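## Task

Press fully home, until each stops and clicks into its latch, every drive blank jutting out from the rack's front face, but leave alone any blank carrying a green sticker. The rack is free-standing: it must not tilt beyond a slight amount (more fails the task) and must finish in its original spot. A blank counts only if it stays seated with the robot no longer touching it.

## Robot and tools

Robot: two six-joint arms, left_arm and right_arm, each with a parallel two-finger gripper. Bases in the scene frame: left_arm at (+0.022, +0.294, 0) m, quat_wxyz (+0.996, 0, 0, +0.090); right_arm at (+0.034, -0.268, 0) m, quat_wxyz (+0.999, 0, 0, +0.052). Joint ranges (rad), base to gripper: waist -2.618 to 3.054, shoulder 0 to 3.142, elbow 0 to 3.142, wrist pitch -1.571 to 1.571, wrist yaw -1.571 to 1.571, wrist roll -2.094 to 2.094.

Scene frame: origin on the tabletop midway between the arms, +x out over the table, +z up, left_arm on the +y side. The names left and right do not correspond to sides of any image. Gripper frame: fingers extend along its +z, and they close and open along its y. The reported end_effector_position is the point between the finger pads, roughly 1 cm short of the tips; at long reach it may be somewhat off.

Cameras: cam_head_left, cam_head_right, cam_left_wrist, cam_right_wrist, each 896x504, returned in that order. Wrist camera mounts stick out near the gripper and can collide with things.

execute_actions(actions): a list of actions run in sequence. Each action is a table of up to 15 rows; each row lasts one 1/30 s step, and if fewer than 15 rows are given the final row repeats to fill the 15. A row is one flat list of 14 numbers, each in [-1, 1], covering both arms even if one is idle: left_arm dx, dy, dz, rx, ry, rz, opening, then right_arm the same seven. dx..rz are an offset, in that gripper's own axes, from the gripper's measured pose at the start of the action (for a call's first action, the pose in the latest result); every row refers back to that same start, not to the row before. Scale: 1.0 equals 0.6 m of translation or 180 degrees; rx, ry, rz form a single rotation vector. Opening is absolute: +1 fully open (0.094 m), -1 closed. A row may carry 12 extra numbers in [0, 1]: per-joint stiffness multipliers, six for left_arm then six for right_arm, in Joint positions order; they persist until changed. An empty list just returns state and images.

Per step, each commanded pose is clipped to at most 70 mm and 16 degrees from the measured pose, so large offsets take several actions; after an action the arm settles at its last clipped pose. Joint friction can leave the gripper up to about 31 mm short, and tiny commands may not move it at all. Position is favored over orientation when both can't be met.

move(target, speed, blocking): target is one 14-number row as above (offsets in gripper axes from the pose in the latest result, opening absolute; optional stiffness numbers allowed). Each gripper follows a straight path toward its target; both finish together, each path 0.5 to 10 s. speed is the top path speed in m/s, 0.002 to 0.5 (default 0.25); rotation is capped at twice that in rad/s. Paths ignore obstacles and the other arm, and the real gripper can lag, drift or overshoot the speed, especially with the arm near straight. Faster contact strikes harder, and aiming further past a surface pushes harder. With blocking=false the result returns after 0.5 s while motion continues; use wait(0) to check, and call wait or stop before sending new rows or moves. The result adds a "move:" line with the ending (done, off_target, moving, held, fault) and active limits: paced means the sent pose was clipped; held means a safety check blocked steps (afterwards the arm may jump faster than speed). Distance of each gripper to its target is also given. If only one arm is named, the other finished normally.

wait(seconds): 0 to 10 s, arms keep their last command; returns early if a running move ends. stop(): brakes a running move (needs some distance; fingers continue). zoom_image(camera, region): region [x0, y0, x1, y1] in pixels of that camera's latest image, at most 504x504. read_manual(section): licence texts only. finished_scene(scene): ends scene 1 or 2 after the last command has been held; irreversible; reports success and gives the next task.

Result lines: left_arm: … | right_arm: … give each gripper position (m) and quat_wxyz. Hand target lines show where the controller is now driving each gripper. grip_measured is finger opening on the command scale (last Joint positions entry is the opening in metres; up to about 1 mm bias). Joint torques follow Joint positions order, include offsets and noise. pose unreachable means the clearance check altered or blocked that arm's command. FAULT or OVER-TEMPERATURE FAULT lines mean an arm was stopped; MOTOR HOT warns from 75 °C, with stops at 90 °C and a collapse at 100 °C, so avoid long sustained pushing.

To keep an arm still, send its offset back to the desired pose in the first call of a reply and zeros afterwards. A blocked arm keeps pushing until a new command is sent.

Cautions: the rack is loose, so push blanks gently and straight in along their slot, without large force or speed, to avoid sliding or tipping it; back off once a blank latches so it is not held in by the gripper. Don't knock anything off the table, don't strike or press the two arms together, and avoid drops, slams and hard impacts.

Each tool is called in YAML: its name, and indented under it one key for each argument.

## Session

I'll start by looking at the current state of the scene.

execute_actions:
  actions: []

Scene clock: 0.00 s.
left_arm: end_effector_position=(+0.1170, +0.7769, +0.1197) grip_measured=+1.000 end_effector_quat_wxyz=(-0.059, -0.321, +0.761, +0.560) | right_arm: end_effector_position=(+0.1544, -0.1045, +0.2300) grip_measured=+1.000 end_effector_quat_wxyz=(-0.004, +0.417, +0.792, +0.445)
Joint positions: left_arm=[ 0.924  1.921  1.109  0.205 -0.876  0.786  0.094] | right_arm=[ 0.524  0.561  0.851 -0.992 -0.366  1.77   0.094]
Joint velocities: left_arm=[-0.012 -0.007 -0.012  0.007 -0.051  0.037  0.   ] | right_arm=[ 0.002  0.007  0.002  0.066 -0.007 -0.007  0.   ]
Joint torques (N m, as the arm reports them, + toward a larger angle): no reading
Hand target (left_arm): +0.117, +0.777, +0.120; -0.059, -0.321, +0.761, +0.560
Hand target (right_arm): +0.154, -0.105, +0.230; -0.004, +0.417, +0.792, +0.445
Joint stiffness scale: left_arm=[1. 1. 1. 1. 1. 1.] | right_arm=[1. 1. 1. 1. 1. 1.]

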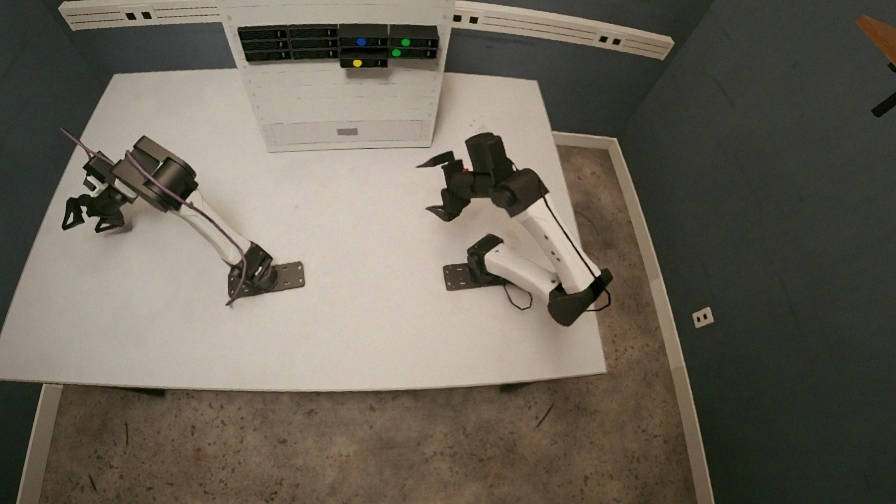

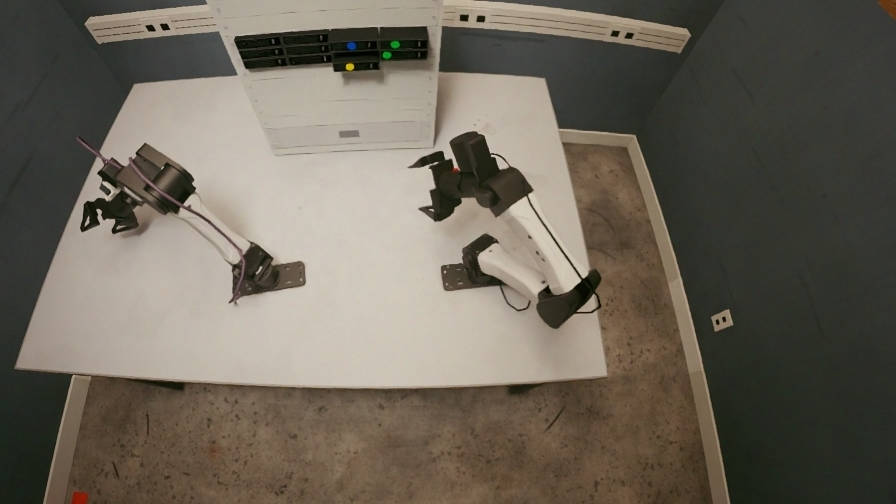

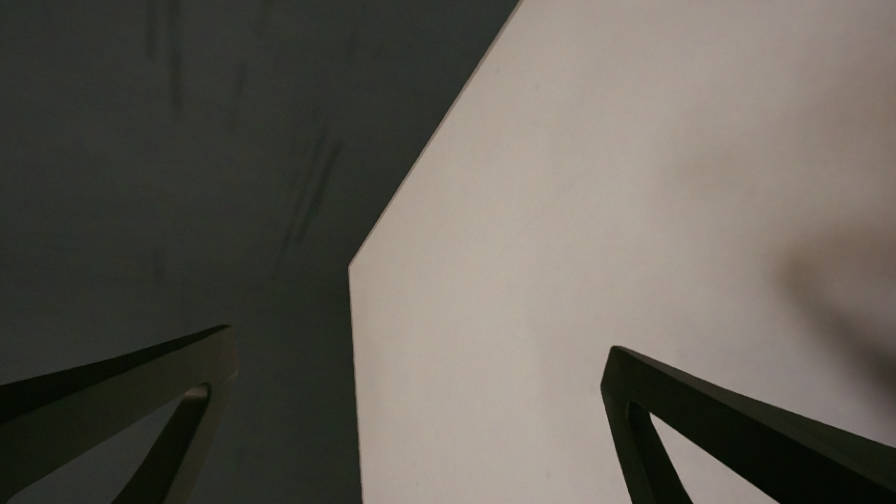

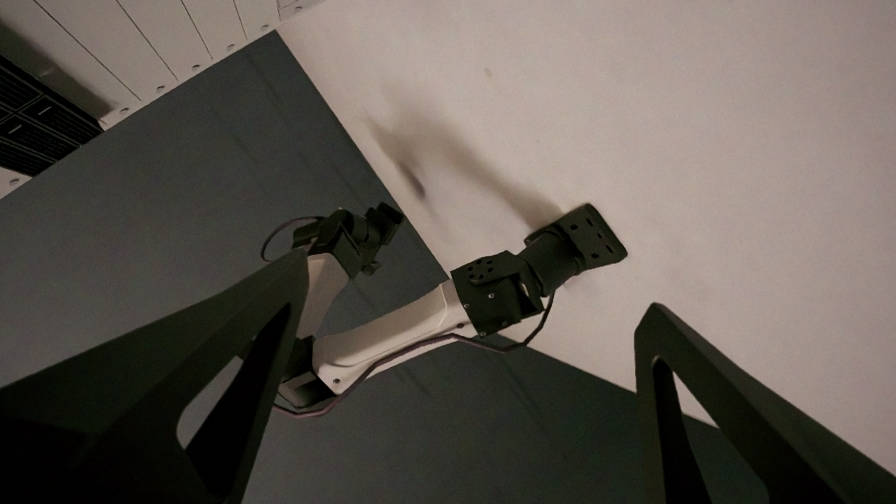

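zoom_image:
  camera: "cam_head_left"
  region: [210, 0, 470, 160]

zoom_image:
  camera: "cam_head_right"
  region: [200, 0, 460, 160]

Region (210, 0, 470, 160) of cam_head_left's 896x504 image, scaled by 1.938, with more detail than that image has; it fills the top 310 rows of this view, and the rest is white.

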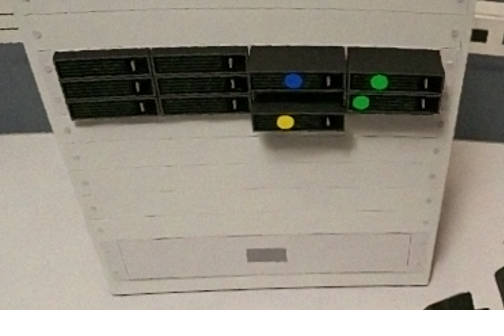

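Region (200, 0, 460, 160) of cam_head_right's 896x504 image, scaled by 1.938, with more detail than that image has; it fills the top 310 rows of this view, and the rest is white.

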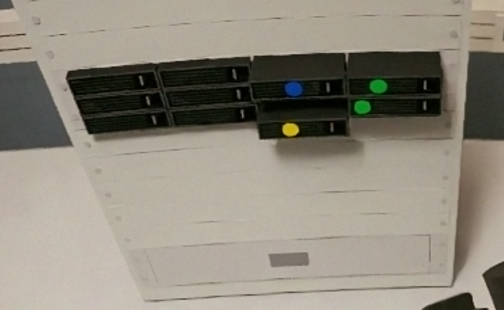

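zoom_image:
  camera: "cam_head_left"
  region: [320, 10, 460, 90]

zoom_image:
  camera: "cam_head_left"
  region: [220, 10, 360, 90]

zoom_image:
  camera: "cam_right_wrist"
  region: [0, 0, 340, 220]

Region (320, 10, 460, 90) of cam_head_left's 896x504 image, scaled by 3.600, with more detail than that image has; it fills the top 288 rows of this view, and the rest is white.

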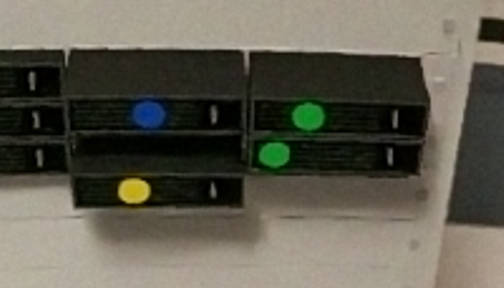

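Region (220, 10, 360, 90) of cam_head_left's 896x504 image, scaled by 3.600, with more detail than that image has; it fills the top 288 rows of this view, and the rest is white.

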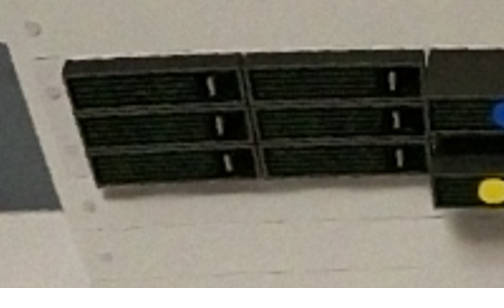

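Region (0, 0, 340, 220) of cam_right_wrist's 896x504 image, scaled by 1.482, with more detail than that image has; it fills the top 326 rows of this view, and the rest is white.

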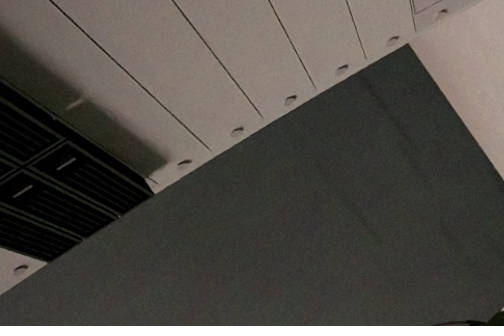

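zoom_image:
  camera: "cam_head_left"
  region: [200, 220, 340, 320]

zoom_image:
  camera: "cam_head_left"
  region: [400, 120, 620, 330]

Region (200, 220, 340, 320) of cam_head_left's 896x504 image, scaled by 3.600, with more detail than that image has; it fills the top 360 rows of this view, and the rest is white.

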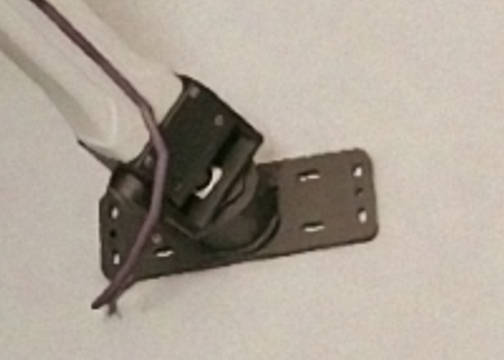

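Region (400, 120, 620, 330) of cam_head_left's 896x504 image, scaled by 2.291, with more detail than that image has; it fills the top 481 rows of this view, and the rest is white.

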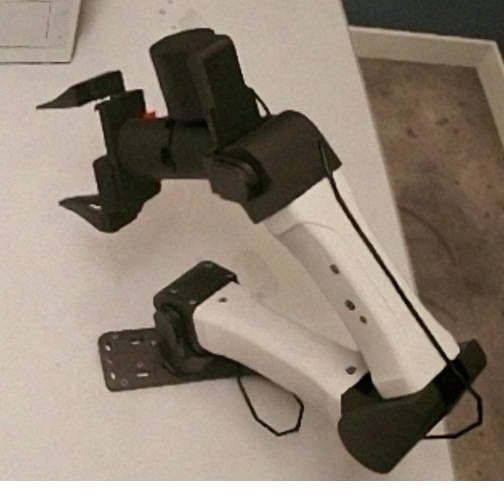

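move:
  target: [-0.0518, 0.1202, -0.6258, 0.4352, -0.4243, -0.1651, 1, -0.1702, 0.2000, -0.2323, -0.0400, -0.3599, -0.5099, 1]
  speed: 0.35

Scene clock: 12.50 s.
left_arm: end_effector_position=(+0.2833, +0.5096, +0.3273) grip_measured=+1.000 end_effector_quat_wxyz=(+0.694, -0.077, +0.714, +0.057) | right_arm: end_effector_position=(+0.2477, -0.2384, +0.3678) grip_measured=+1.000 end_effector_quat_wxyz=(+0.706, -0.091, +0.698, +0.083)
Joint positions: left_arm=[0.922 1.006 0.765 0.191 0.912 0.013 0.094] | right_arm=[-0.364  0.379  0.796 -0.406 -0.506 -0.006  0.094]
Joint velocities: left_arm=[-0.002 -0.007 -0.012 -0.022 -0.051 -0.066  0.   ] | right_arm=[-0.007 -0.002 -0.012  0.022 -0.066 -0.051  0.   ]
Joint torques (N m, as the arm reports them, + toward a larger angle): left_arm=[-0.17 -4.35  5.91  2.01  0.06 -0.06] | right_arm=[-0.43  2.32  5.38  1.97 -0.2  -0.02]
Hand target (left_arm): +0.284, +0.502, +0.329; +0.699, -0.066, +0.710, +0.053
Hand target (right_arm): +0.250, -0.239, +0.357; +0.698, -0.090, +0.706, +0.085
Off the commanded pose (left_arm): 0.010 m, 2 deg.
Off the commanded pose (right_arm): 0.008 m, 1 deg.
Joint stiffness scale: left_arm=[1. 1. 1. 1. 1. 1.] | right_arm=[1. 1. 1. 1. 1. 1.]
move: done

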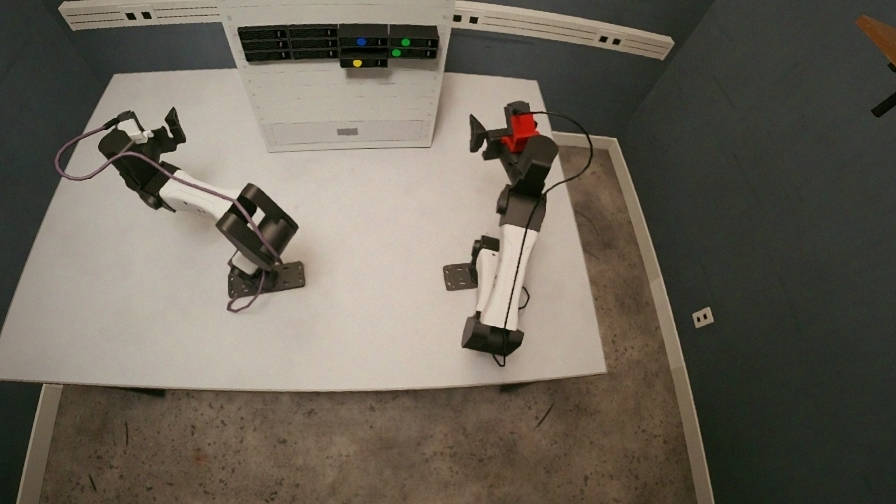

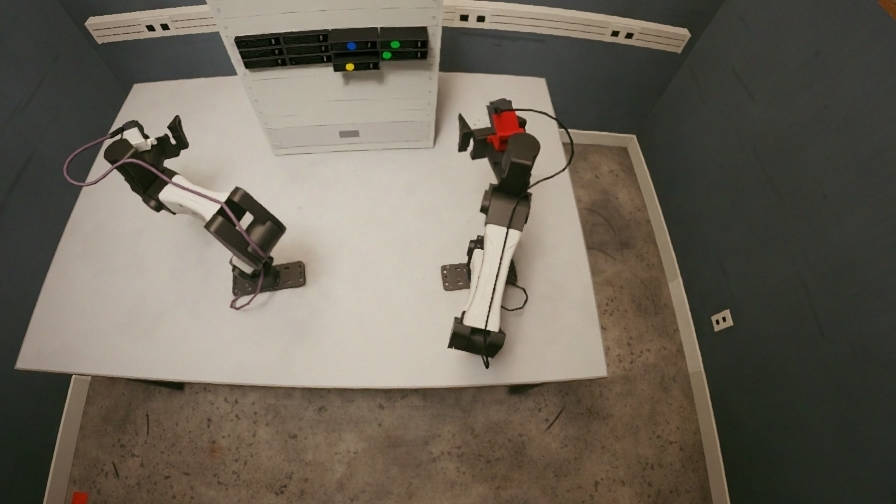

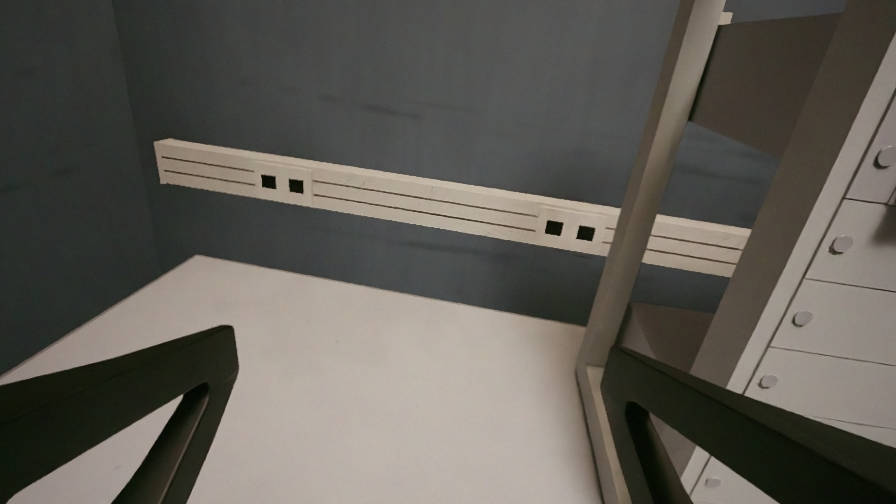

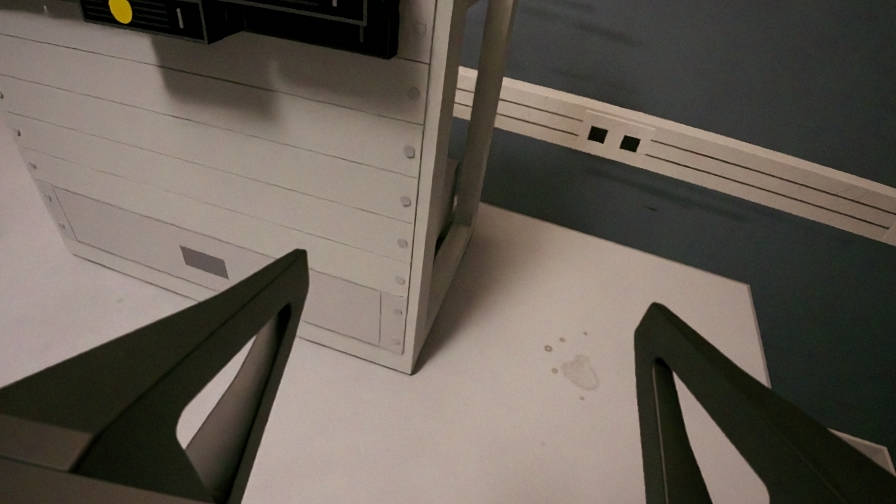

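zoom_image:
  camera: "cam_head_left"
  region: [440, 80, 580, 200]

zoom_image:
  camera: "cam_head_left"
  region: [80, 90, 220, 210]

zoom_image:
  camera: "cam_head_left"
  region: [250, 100, 450, 170]

Region (440, 80, 580, 200) of cam_head_left's 896x504 image, scaled by 3.600, with more detail than that image has; it fills the top 432 rows of this view, and the rest is white.

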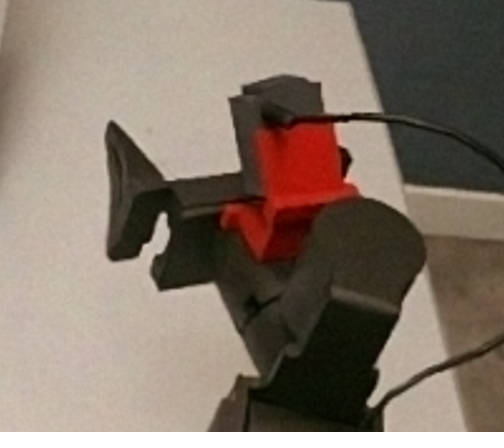

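Region (80, 90, 220, 210) of cam_head_left's 896x504 image, scaled by 3.600, with more detail than that image has; it fills the top 432 rows of this view, and the rest is white.

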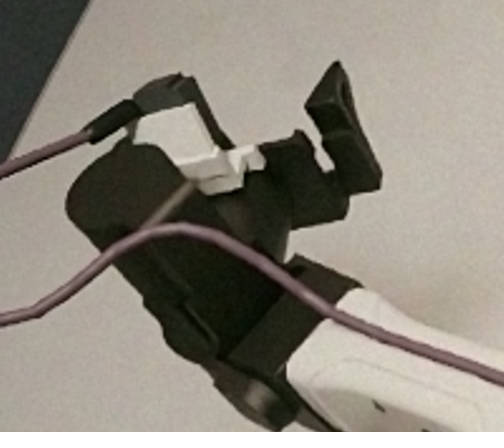

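Region (250, 100, 450, 170) of cam_head_left's 896x504 image, scaled by 2.520, with more detail than that image has; it fills the top 176 rows of this view, and the rest is white.

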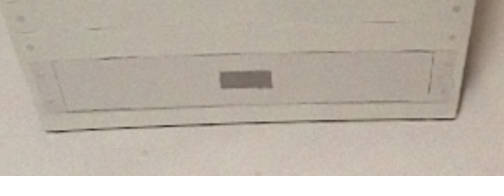

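move:
  target: [-0.1245, -0.7704, -0.0723, 0.0371, 0.0226, -0.4907, -1, 0.1345, -0.1640, 0.3050, -0.1993, 0.0018, 0.0049, 1]
  speed: 0.3

Scene clock: 24.20 s.
left_arm: end_effector_position=(+0.3339, +0.0531, +0.4047) grip_measured=-0.992 end_effector_quat_wxyz=(+0.515, -0.515, +0.491, -0.478) | right_arm: end_effector_position=(+0.4478, -0.2856, +0.2954) grip_measured=+1.000 end_effector_quat_wxyz=(+0.649, -0.298, +0.637, +0.290)
Joint positions: left_arm=[-1.243  1.36   1.268  0.065 -1.124 -1.582  0.   ] | right_arm=[-0.56   1.589  0.996  0.636 -1.313  0.023  0.094]
Joint velocities: left_arm=[-0.007 -0.002  0.002 -0.066  0.007  0.007  0.001] | right_arm=[ 0.002 -0.017 -0.012  0.037 -0.022  0.081  0.   ]
Joint torques (N m, as the arm reports them, + toward a larger angle): left_arm=[ 0.   -5.26  8.2   1.72 -0.25  0.  ] | right_arm=[ 0.57 -6.75  8.66  1.56 -0.16  0.08]
Hand target (left_arm): +0.334, +0.051, +0.411; +0.513, -0.521, +0.480, -0.485
Hand target (right_arm): +0.451, -0.285, +0.291; +0.644, -0.298, +0.638, +0.299
Off the commanded pose (left_arm): 0.012 m, 1 deg.
Off the commanded pose (right_arm): 0.007 m, 2 deg.
Joint stiffness scale: left_arm=[1. 1. 1. 1. 1. 1.] | right_arm=[1. 1. 1. 1. 1. 1.]
move: off_target (left_arm)

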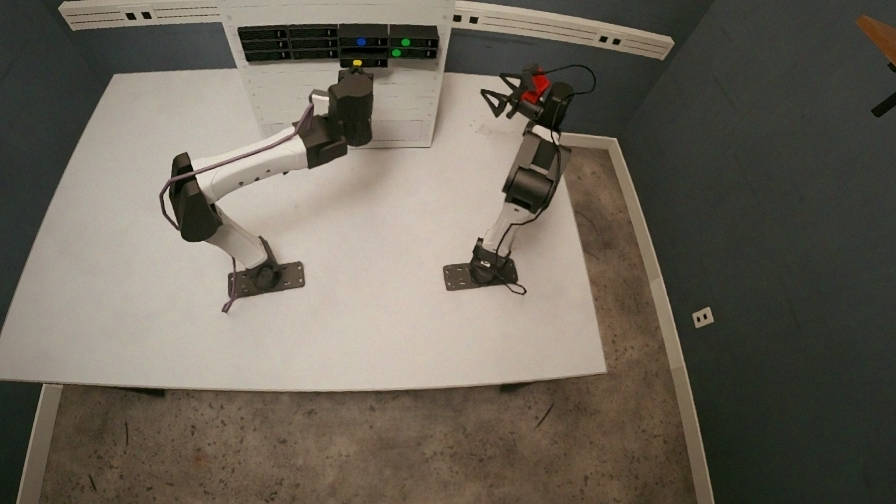

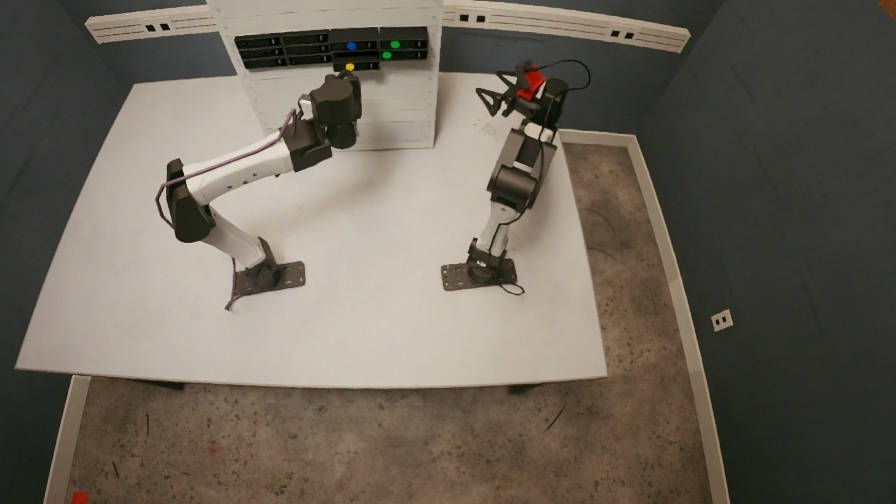

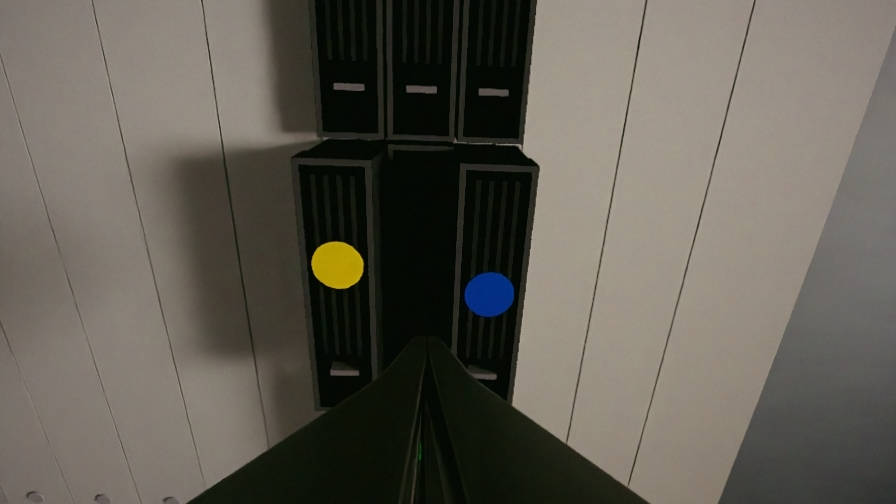

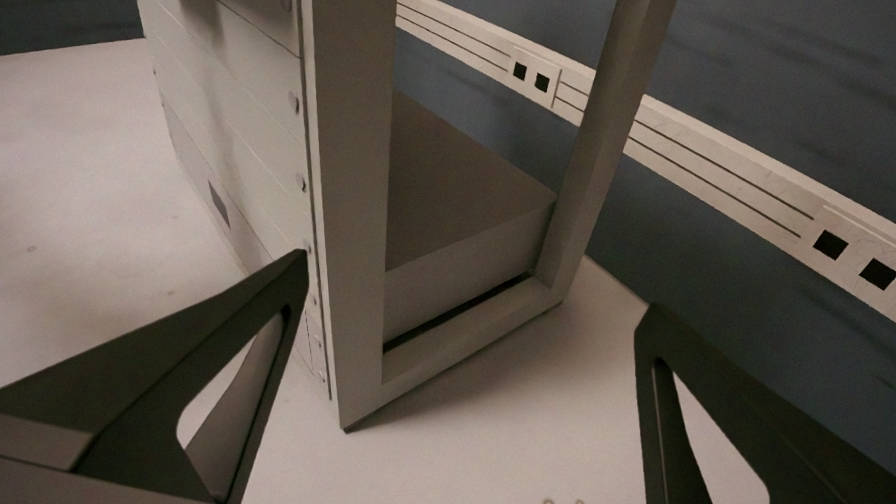

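move:
  target: [0.0280, -0.0500, 0.0545, 0.0040, -0.0029, -0.0043, -1, -0.0073, 0.0710, 0.1492, -0.0992, 0.0026, 0.0060, 1]
  speed: 0.12

Scene clock: 29.07 s.
left_arm: end_effector_position=(+0.3635, +0.0407, +0.4335) grip_measured=-0.992 end_effector_quat_wxyz=(+0.516, -0.521, +0.475, -0.487) | right_arm: end_effector_position=(+0.4686, -0.1913, +0.3099) grip_measured=+1.000 end_effector_quat_wxyz=(+0.604, -0.394, +0.581, +0.377)
Joint positions: left_arm=[-1.183  1.48   1.46   0.034 -1.078 -1.575  0.   ] | right_arm=[-0.322  1.716  1.184  0.607 -1.372  0.034  0.094]
Joint velocities: left_arm=[ 0.007  0.002 -0.007  0.007 -0.037  0.037  0.   ] | right_arm=[0.007 0.012 0.002 0.007 0.037 0.007 0.   ]
Joint torques (N m, as the arm reports them, + toward a larger angle): left_arm=[ 1.2  -6.02  8.18  1.52  0.02  0.11] | right_arm=[ 0.54 -7.95  8.7   1.36 -0.16  0.07]
Hand target (left_arm): +0.368, +0.037, +0.434; +0.518, -0.516, +0.482, -0.482
Hand target (right_arm): +0.473, -0.190, +0.301; +0.592, -0.389, +0.587, +0.391
Off the commanded pose (left_arm): 0.005 m, 1 deg.
Off the commanded pose (right_arm): 0.011 m, 2 deg.
Joint stiffness scale: left_arm=[1. 1. 1. 1. 1. 1.] | right_arm=[1. 1. 1. 1. 1. 1.]
move: off_target (right_arm)

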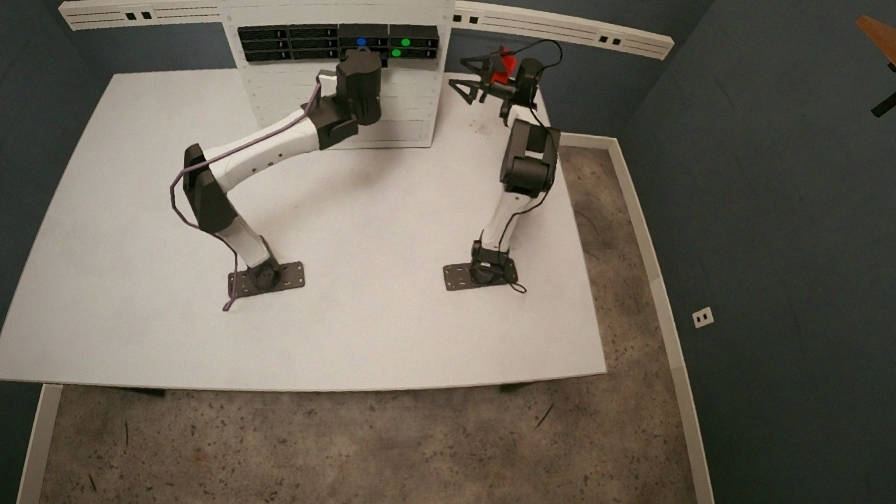

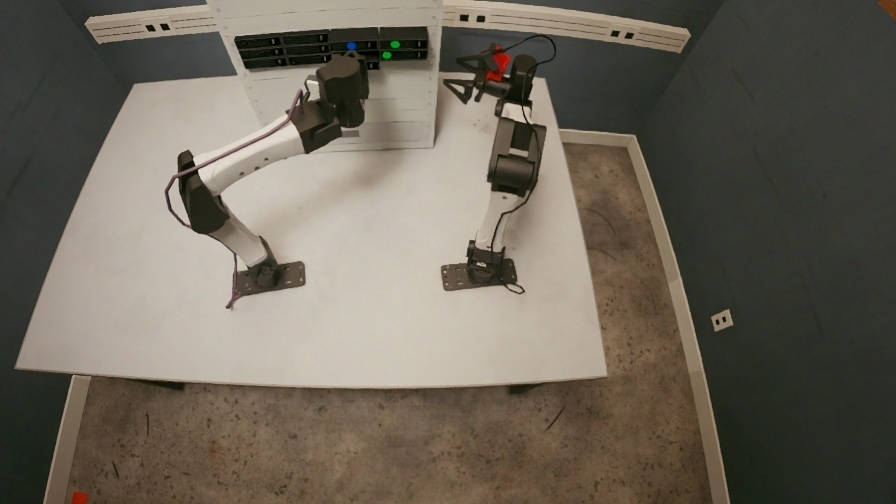

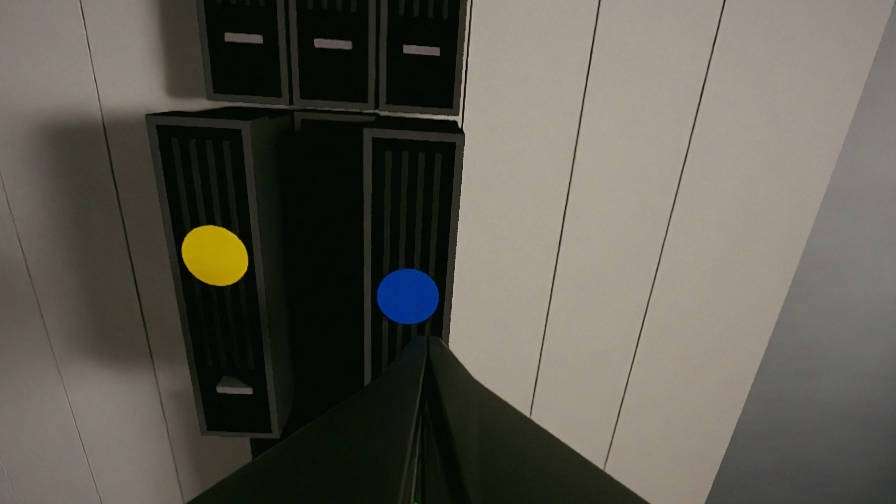

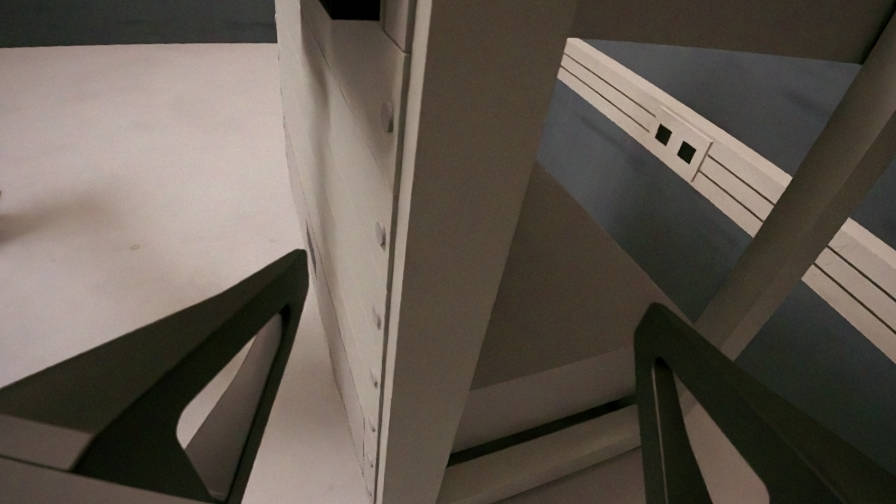

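move:
  target: [0.0, 0.0135, 0.0250, -0.0020, 0.0017, 0.0055, -1, 0.0340, 0.0243, 0.1228, -0.0661, 0.0033, 0.0125, 1]
  speed: 0.07

Scene clock: 32.53 s.
left_arm: end_effector_position=(+0.3725, +0.0466, +0.4334) grip_measured=-0.992 end_effector_quat_wxyz=(+0.517, -0.520, +0.476, -0.486) | right_arm: end_effector_position=(+0.4808, -0.1206, +0.3003) grip_measured=+1.000 end_effector_quat_wxyz=(+0.563, -0.447, +0.542, +0.435)
Joint positions: left_arm=[-1.149  1.48   1.46   0.032 -1.044 -1.575  0.   ] | right_arm=[-0.154  1.855  1.319  0.602 -1.397  0.034  0.094]
Joint velocities: left_arm=[-0.002 -0.017  0.007 -0.022 -0.022 -0.037  0.001] | right_arm=[-0.002 -0.017  0.012  0.051 -0.037  0.022  0.   ]
Joint torques (N m, as the arm reports them, + toward a larger angle): left_arm=[ 1.17 -6.1   6.28  1.79  0.01  0.1 ] | right_arm=[ 0.57 -9.35  8.7   1.34 -0.14  0.01]
Hand target (left_arm): +0.378, +0.042, +0.425; +0.517, -0.517, +0.483, -0.482
Hand target (right_arm): +0.484, -0.118, +0.291; +0.551, -0.444, +0.548, +0.446
Off the commanded pose (left_arm): 0.011 m, 1 deg.
Off the commanded pose (right_arm): 0.012 m, 2 deg.
Joint stiffness scale: left_arm=[1. 1. 1. 1. 1. 1.] | right_arm=[1. 1. 1. 1. 1. 1.]
move: off_target (left_arm, right_arm)

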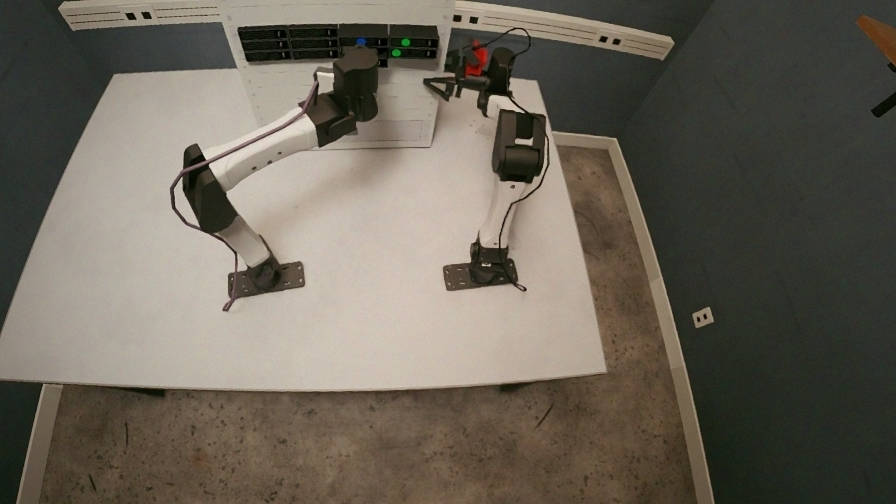

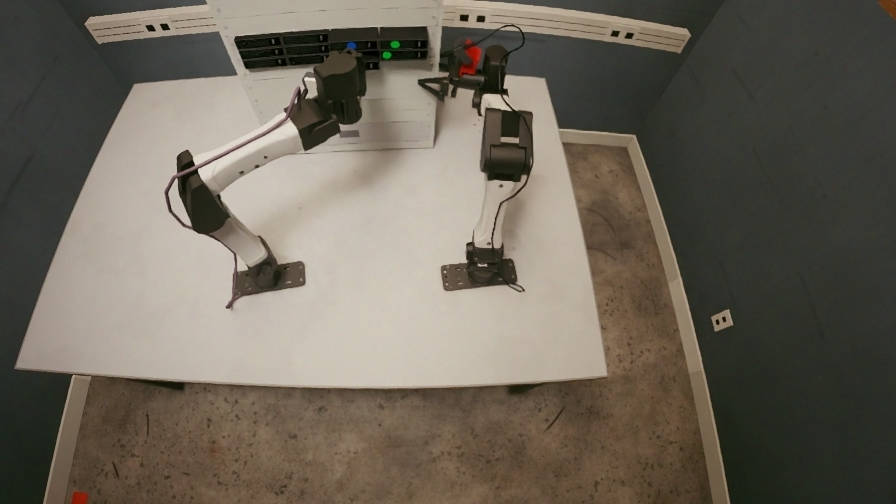

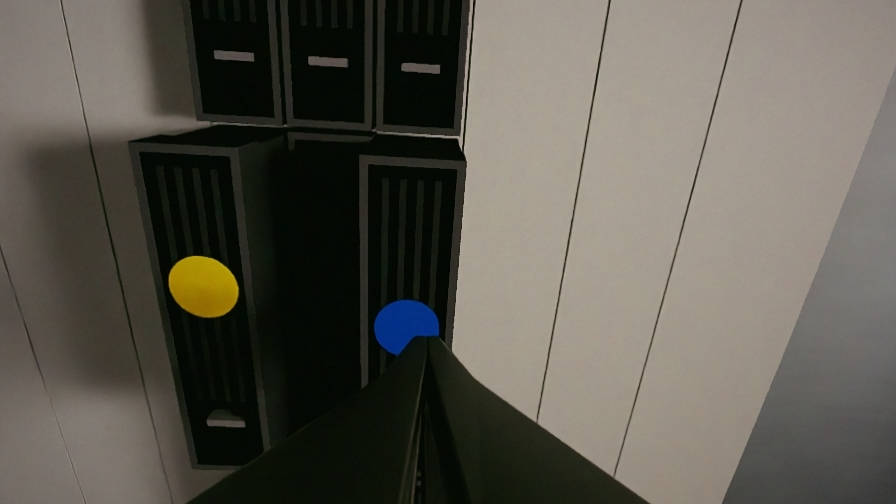

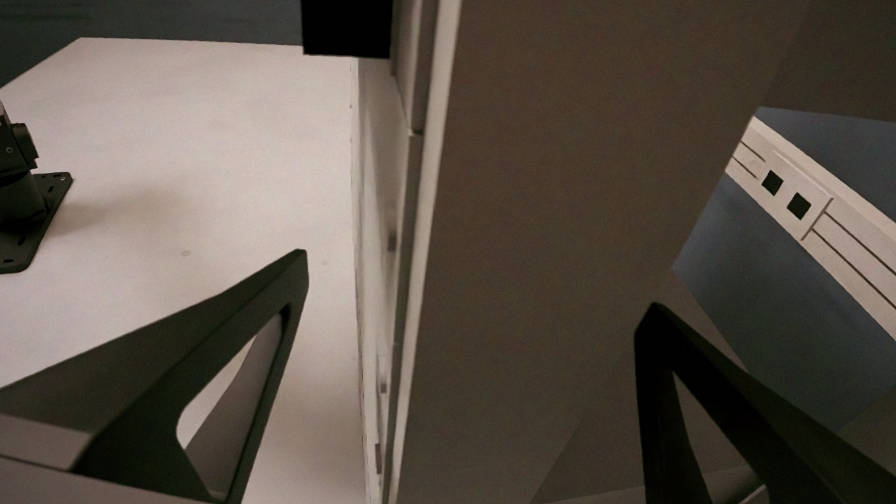

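execute_actions:
  actions:
    - [[0.008,0.010,0,0,0,0,-1, 0,0,0,0,0,0,0.94],[0.008,0.012,0,0,0,0,-1, 0,0,0,0,0,0,0.88],[0.008,0.014,0,0,0,0,-1, 0,0,0,0,0,0,0.82],[0.008,0.016,0,0,0,0,-1, 0,0,0,0,0,0,0.76],[0.008,0.018,0,0,0,0,-1, 0,0,0,0,0,0,0.70],[0.008,0.020,0,0,0,0,-1, 0,0,0,0,0,0,0.64],[0.008,0.022,0,0,0,0,-1, 0,0,0,0,0,0,0.58],[0.008,0.024,0,0,0,0,-1, 0,0,0,0,0,0,0.52],[0.008,0.025,0,0,0,0,-1, 0,0,0,0,0,0,0.46],[0.008,0.025,0,0,0,0,-1, 0,0,0,0,0,0,0.41],[0.008,0.025,0,0,0,0,-1, 0,0,0,0,0,0,0.36],[0.008,0.025,0,0,0,0,-1, 0,0,0,0,0,0,0.32],[0.008,0.025,0,0,0,0,-1, 0,0,0,0,0,0,0.29],[0.008,0.025,0,0,0,0,-1, 0,0,0,0,0,0,0.27],[0.008,0.025,0,0,0,0,-1, 0,0,0,0,0,0,0.25]]

Scene clock: 34.30 s.
left_arm: end_effector_position=(+0.3736, +0.0448, +0.4221) grip_measured=-0.992 end_effector_quat_wxyz=(+0.517, -0.520, +0.479, -0.483) | right_arm: end_effector_position=(+0.4808, -0.1206, +0.3004) grip_measured=+0.261 end_effector_quat_wxyz=(+0.563, -0.447, +0.542, +0.435)
Joint positions: left_arm=[-1.149  1.48   1.42   0.064 -1.044 -1.575  0.   ] | right_arm=[-0.154  1.855  1.319  0.602 -1.397  0.034  0.059]
Joint velocities: left_arm=[ 0.002  0.002 -0.002  0.183  0.022 -0.095  0.   ] | right_arm=[-0.002 -0.002 -0.002  0.051  0.022 -0.007 -0.019]
Joint torques (N m, as the arm reports them, + toward a larger angle): left_arm=[-0.08 -7.24  5.84  1.84 -0.18  0.01] | right_arm=[  0.18 -11.54   7.81   1.49  -0.06   0.04]
Hand target (left_arm): +0.373, +0.042, +0.418; +0.516, -0.521, +0.476, -0.486
Hand target (right_arm): +0.481, -0.121, +0.300; +0.563, -0.447, +0.543, +0.435
Off the commanded pose (left_arm): 0.005 m, 0 deg.
Off the commanded pose (right_arm): 0.000 m, 0 deg.
Joint stiffness scale: left_arm=[1. 1. 1. 1. 1. 1.] | right_arm=[1. 1. 1. 1. 1. 1.]

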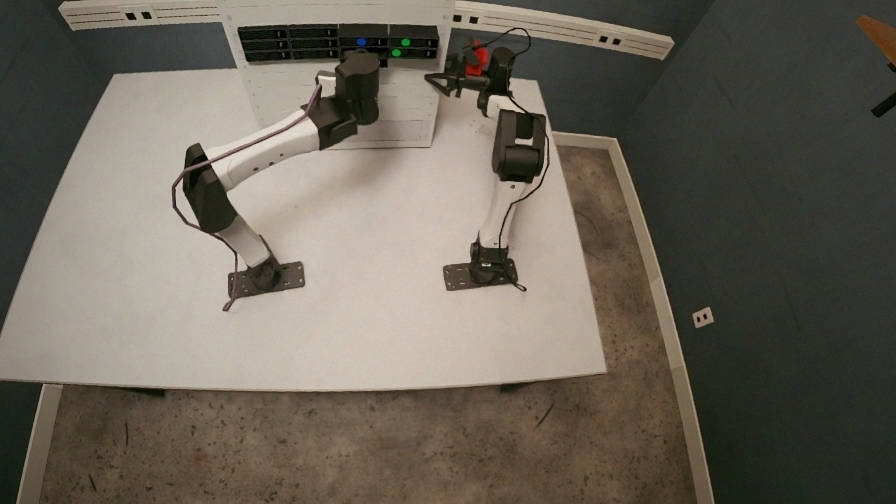

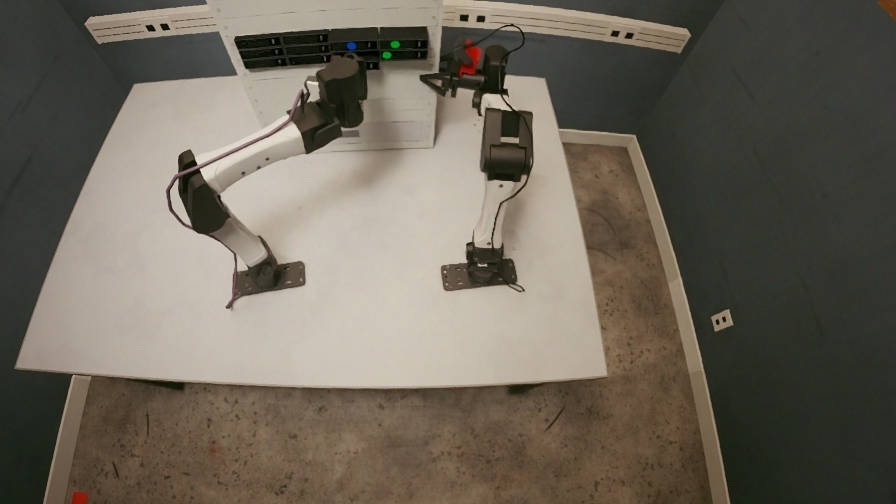

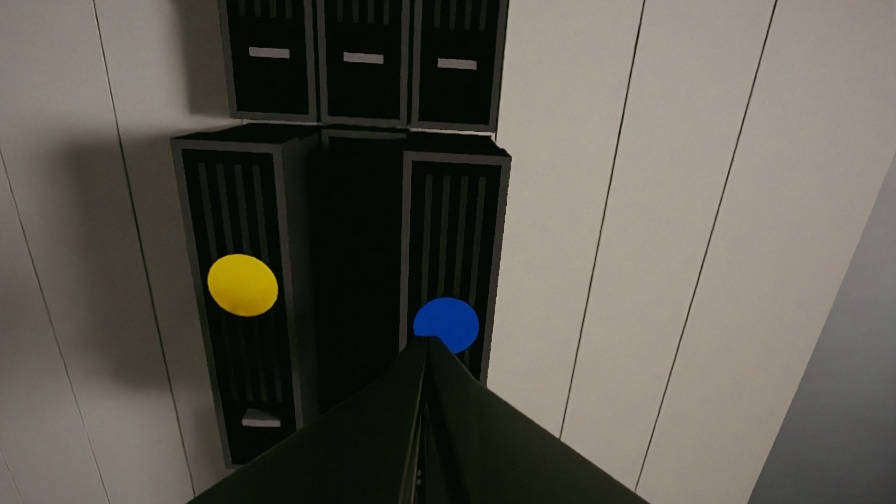

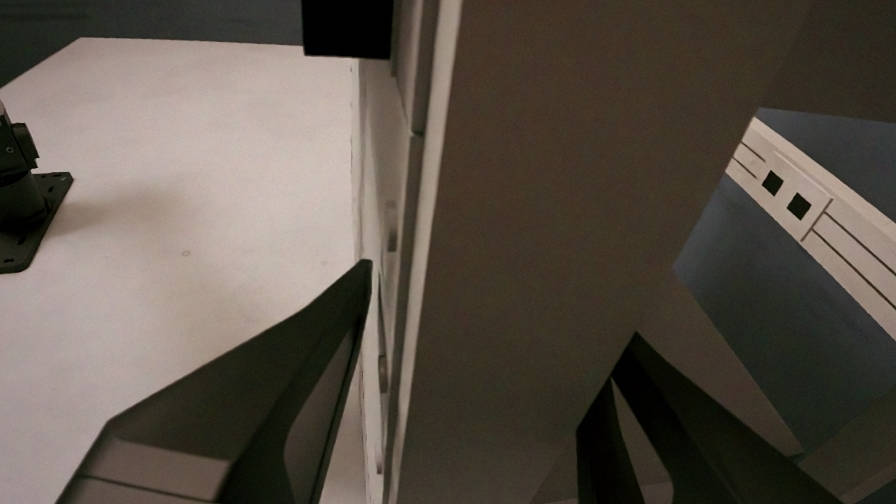

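execute_actions:
  actions:
    - [[0,0,0,0,0,0,-1, 0,0,0,0,0,0,0.24],[0,0,0,0,0,0,-1, 0,0,0,0,0,0,0.225],[0,0,0,0,0,0,-1, 0,0,0,0,0,0,0.21],[0,0,0,0,0,0,-1, 0,0,0,0,0,0,0.195],[0,0,0,0,0,0,-1, 0,0,0,0,0,0,0.18],[0,0,0,0,0,0,-1, 0,0,0,0,0,0,0.165],[0,0,0,0,0,0,-1, 0,0,0,0,0,0,0.15],[0,0,0,0,0,0,-1, 0,0,0,0,0,0,0.135],[0,0,0,0,0,0,-1, 0,0,0,0,0,0,0.12],[0,0,0,0,0,0,-1, 0,0,0,0,0,0,0.105],[0,0,0,0,0,0,-1, 0,0,0,0,0,0,0.09],[0,0,0,0,0,0,-1, 0,0,0,0,0,0,0.075],[0,0,0,0,0,0,-1, 0,0,0,0,0,0,0.06],[0,0,0,0,0,0,-1, 0,0,0,0,0,0,0.05],[0,0,0,0,0,0,-1, 0,0,0,0,0,0,0.05]]

Scene clock: 35.10 s.
left_arm: end_effector_position=(+0.3736, +0.0448, +0.4231) grip_measured=-0.992 end_effector_quat_wxyz=(+0.517, -0.520, +0.476, -0.486) | right_arm: end_effector_position=(+0.4791, -0.1201, +0.3005) grip_measured=+0.070 end_effector_quat_wxyz=(+0.561, -0.451, +0.539, +0.437)
Joint positions: left_arm=[-1.149  1.48   1.42   0.071 -1.044 -1.575  0.   ] | right_arm=[-0.153  1.855  1.319  0.605 -1.407  0.034  0.05 ]
Joint velocities: left_arm=[-0.002  0.007  0.007  0.037 -0.051  0.051  0.   ] | right_arm=[-0.007 -0.007  0.007 -0.022 -0.007 -0.007 -0.001]
Joint torques (N m, as the arm reports them, + toward a larger angle): left_arm=[ 0.61 -7.55  6.84  1.58 -0.11  0.06] | right_arm=[  0.15 -11.52   7.87   1.46   0.03   0.04]
Hand target (left_arm): +0.374, +0.045, +0.422; +0.517, -0.520, +0.479, -0.483
Hand target (right_arm): +0.481, -0.121, +0.300; +0.562, -0.448, +0.542, +0.435
Off the commanded pose (left_arm): 0.001 m, 0 deg.
Off the commanded pose (right_arm): 0.002 m, 1 deg.
Joint stiffness scale: left_arm=[1. 1. 1. 1. 1. 1.] | right_arm=[1. 1. 1. 1. 1. 1.]

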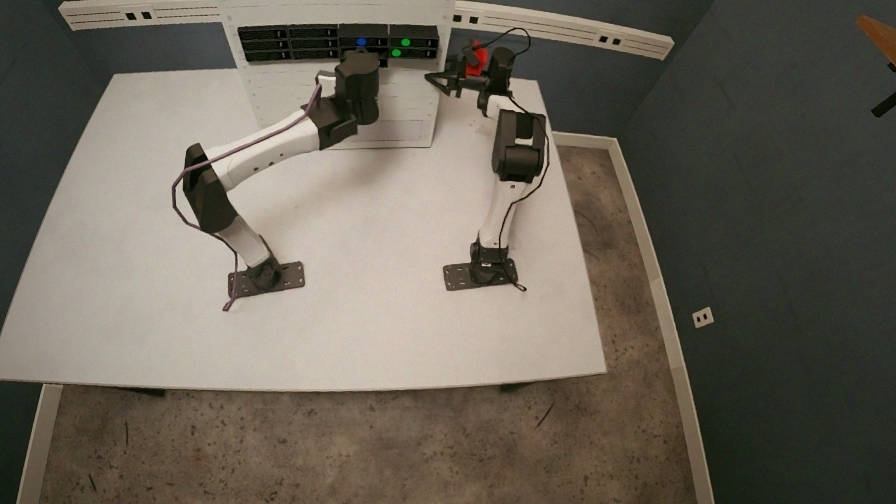

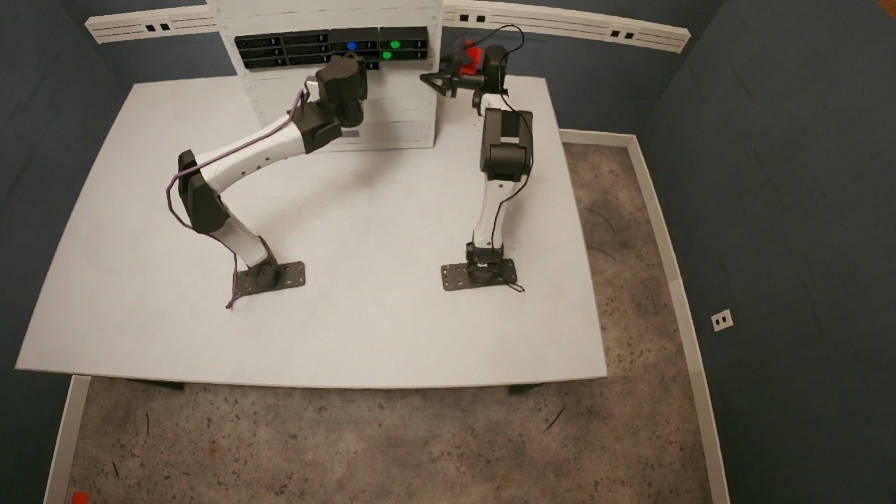

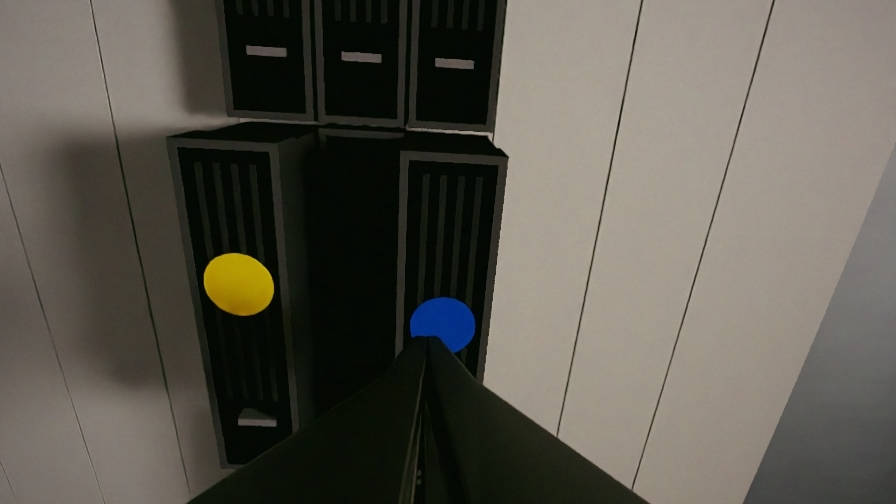

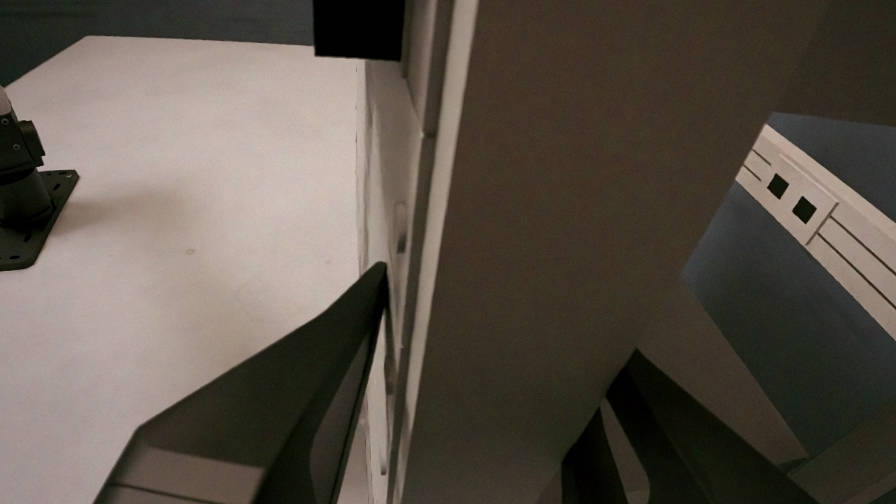

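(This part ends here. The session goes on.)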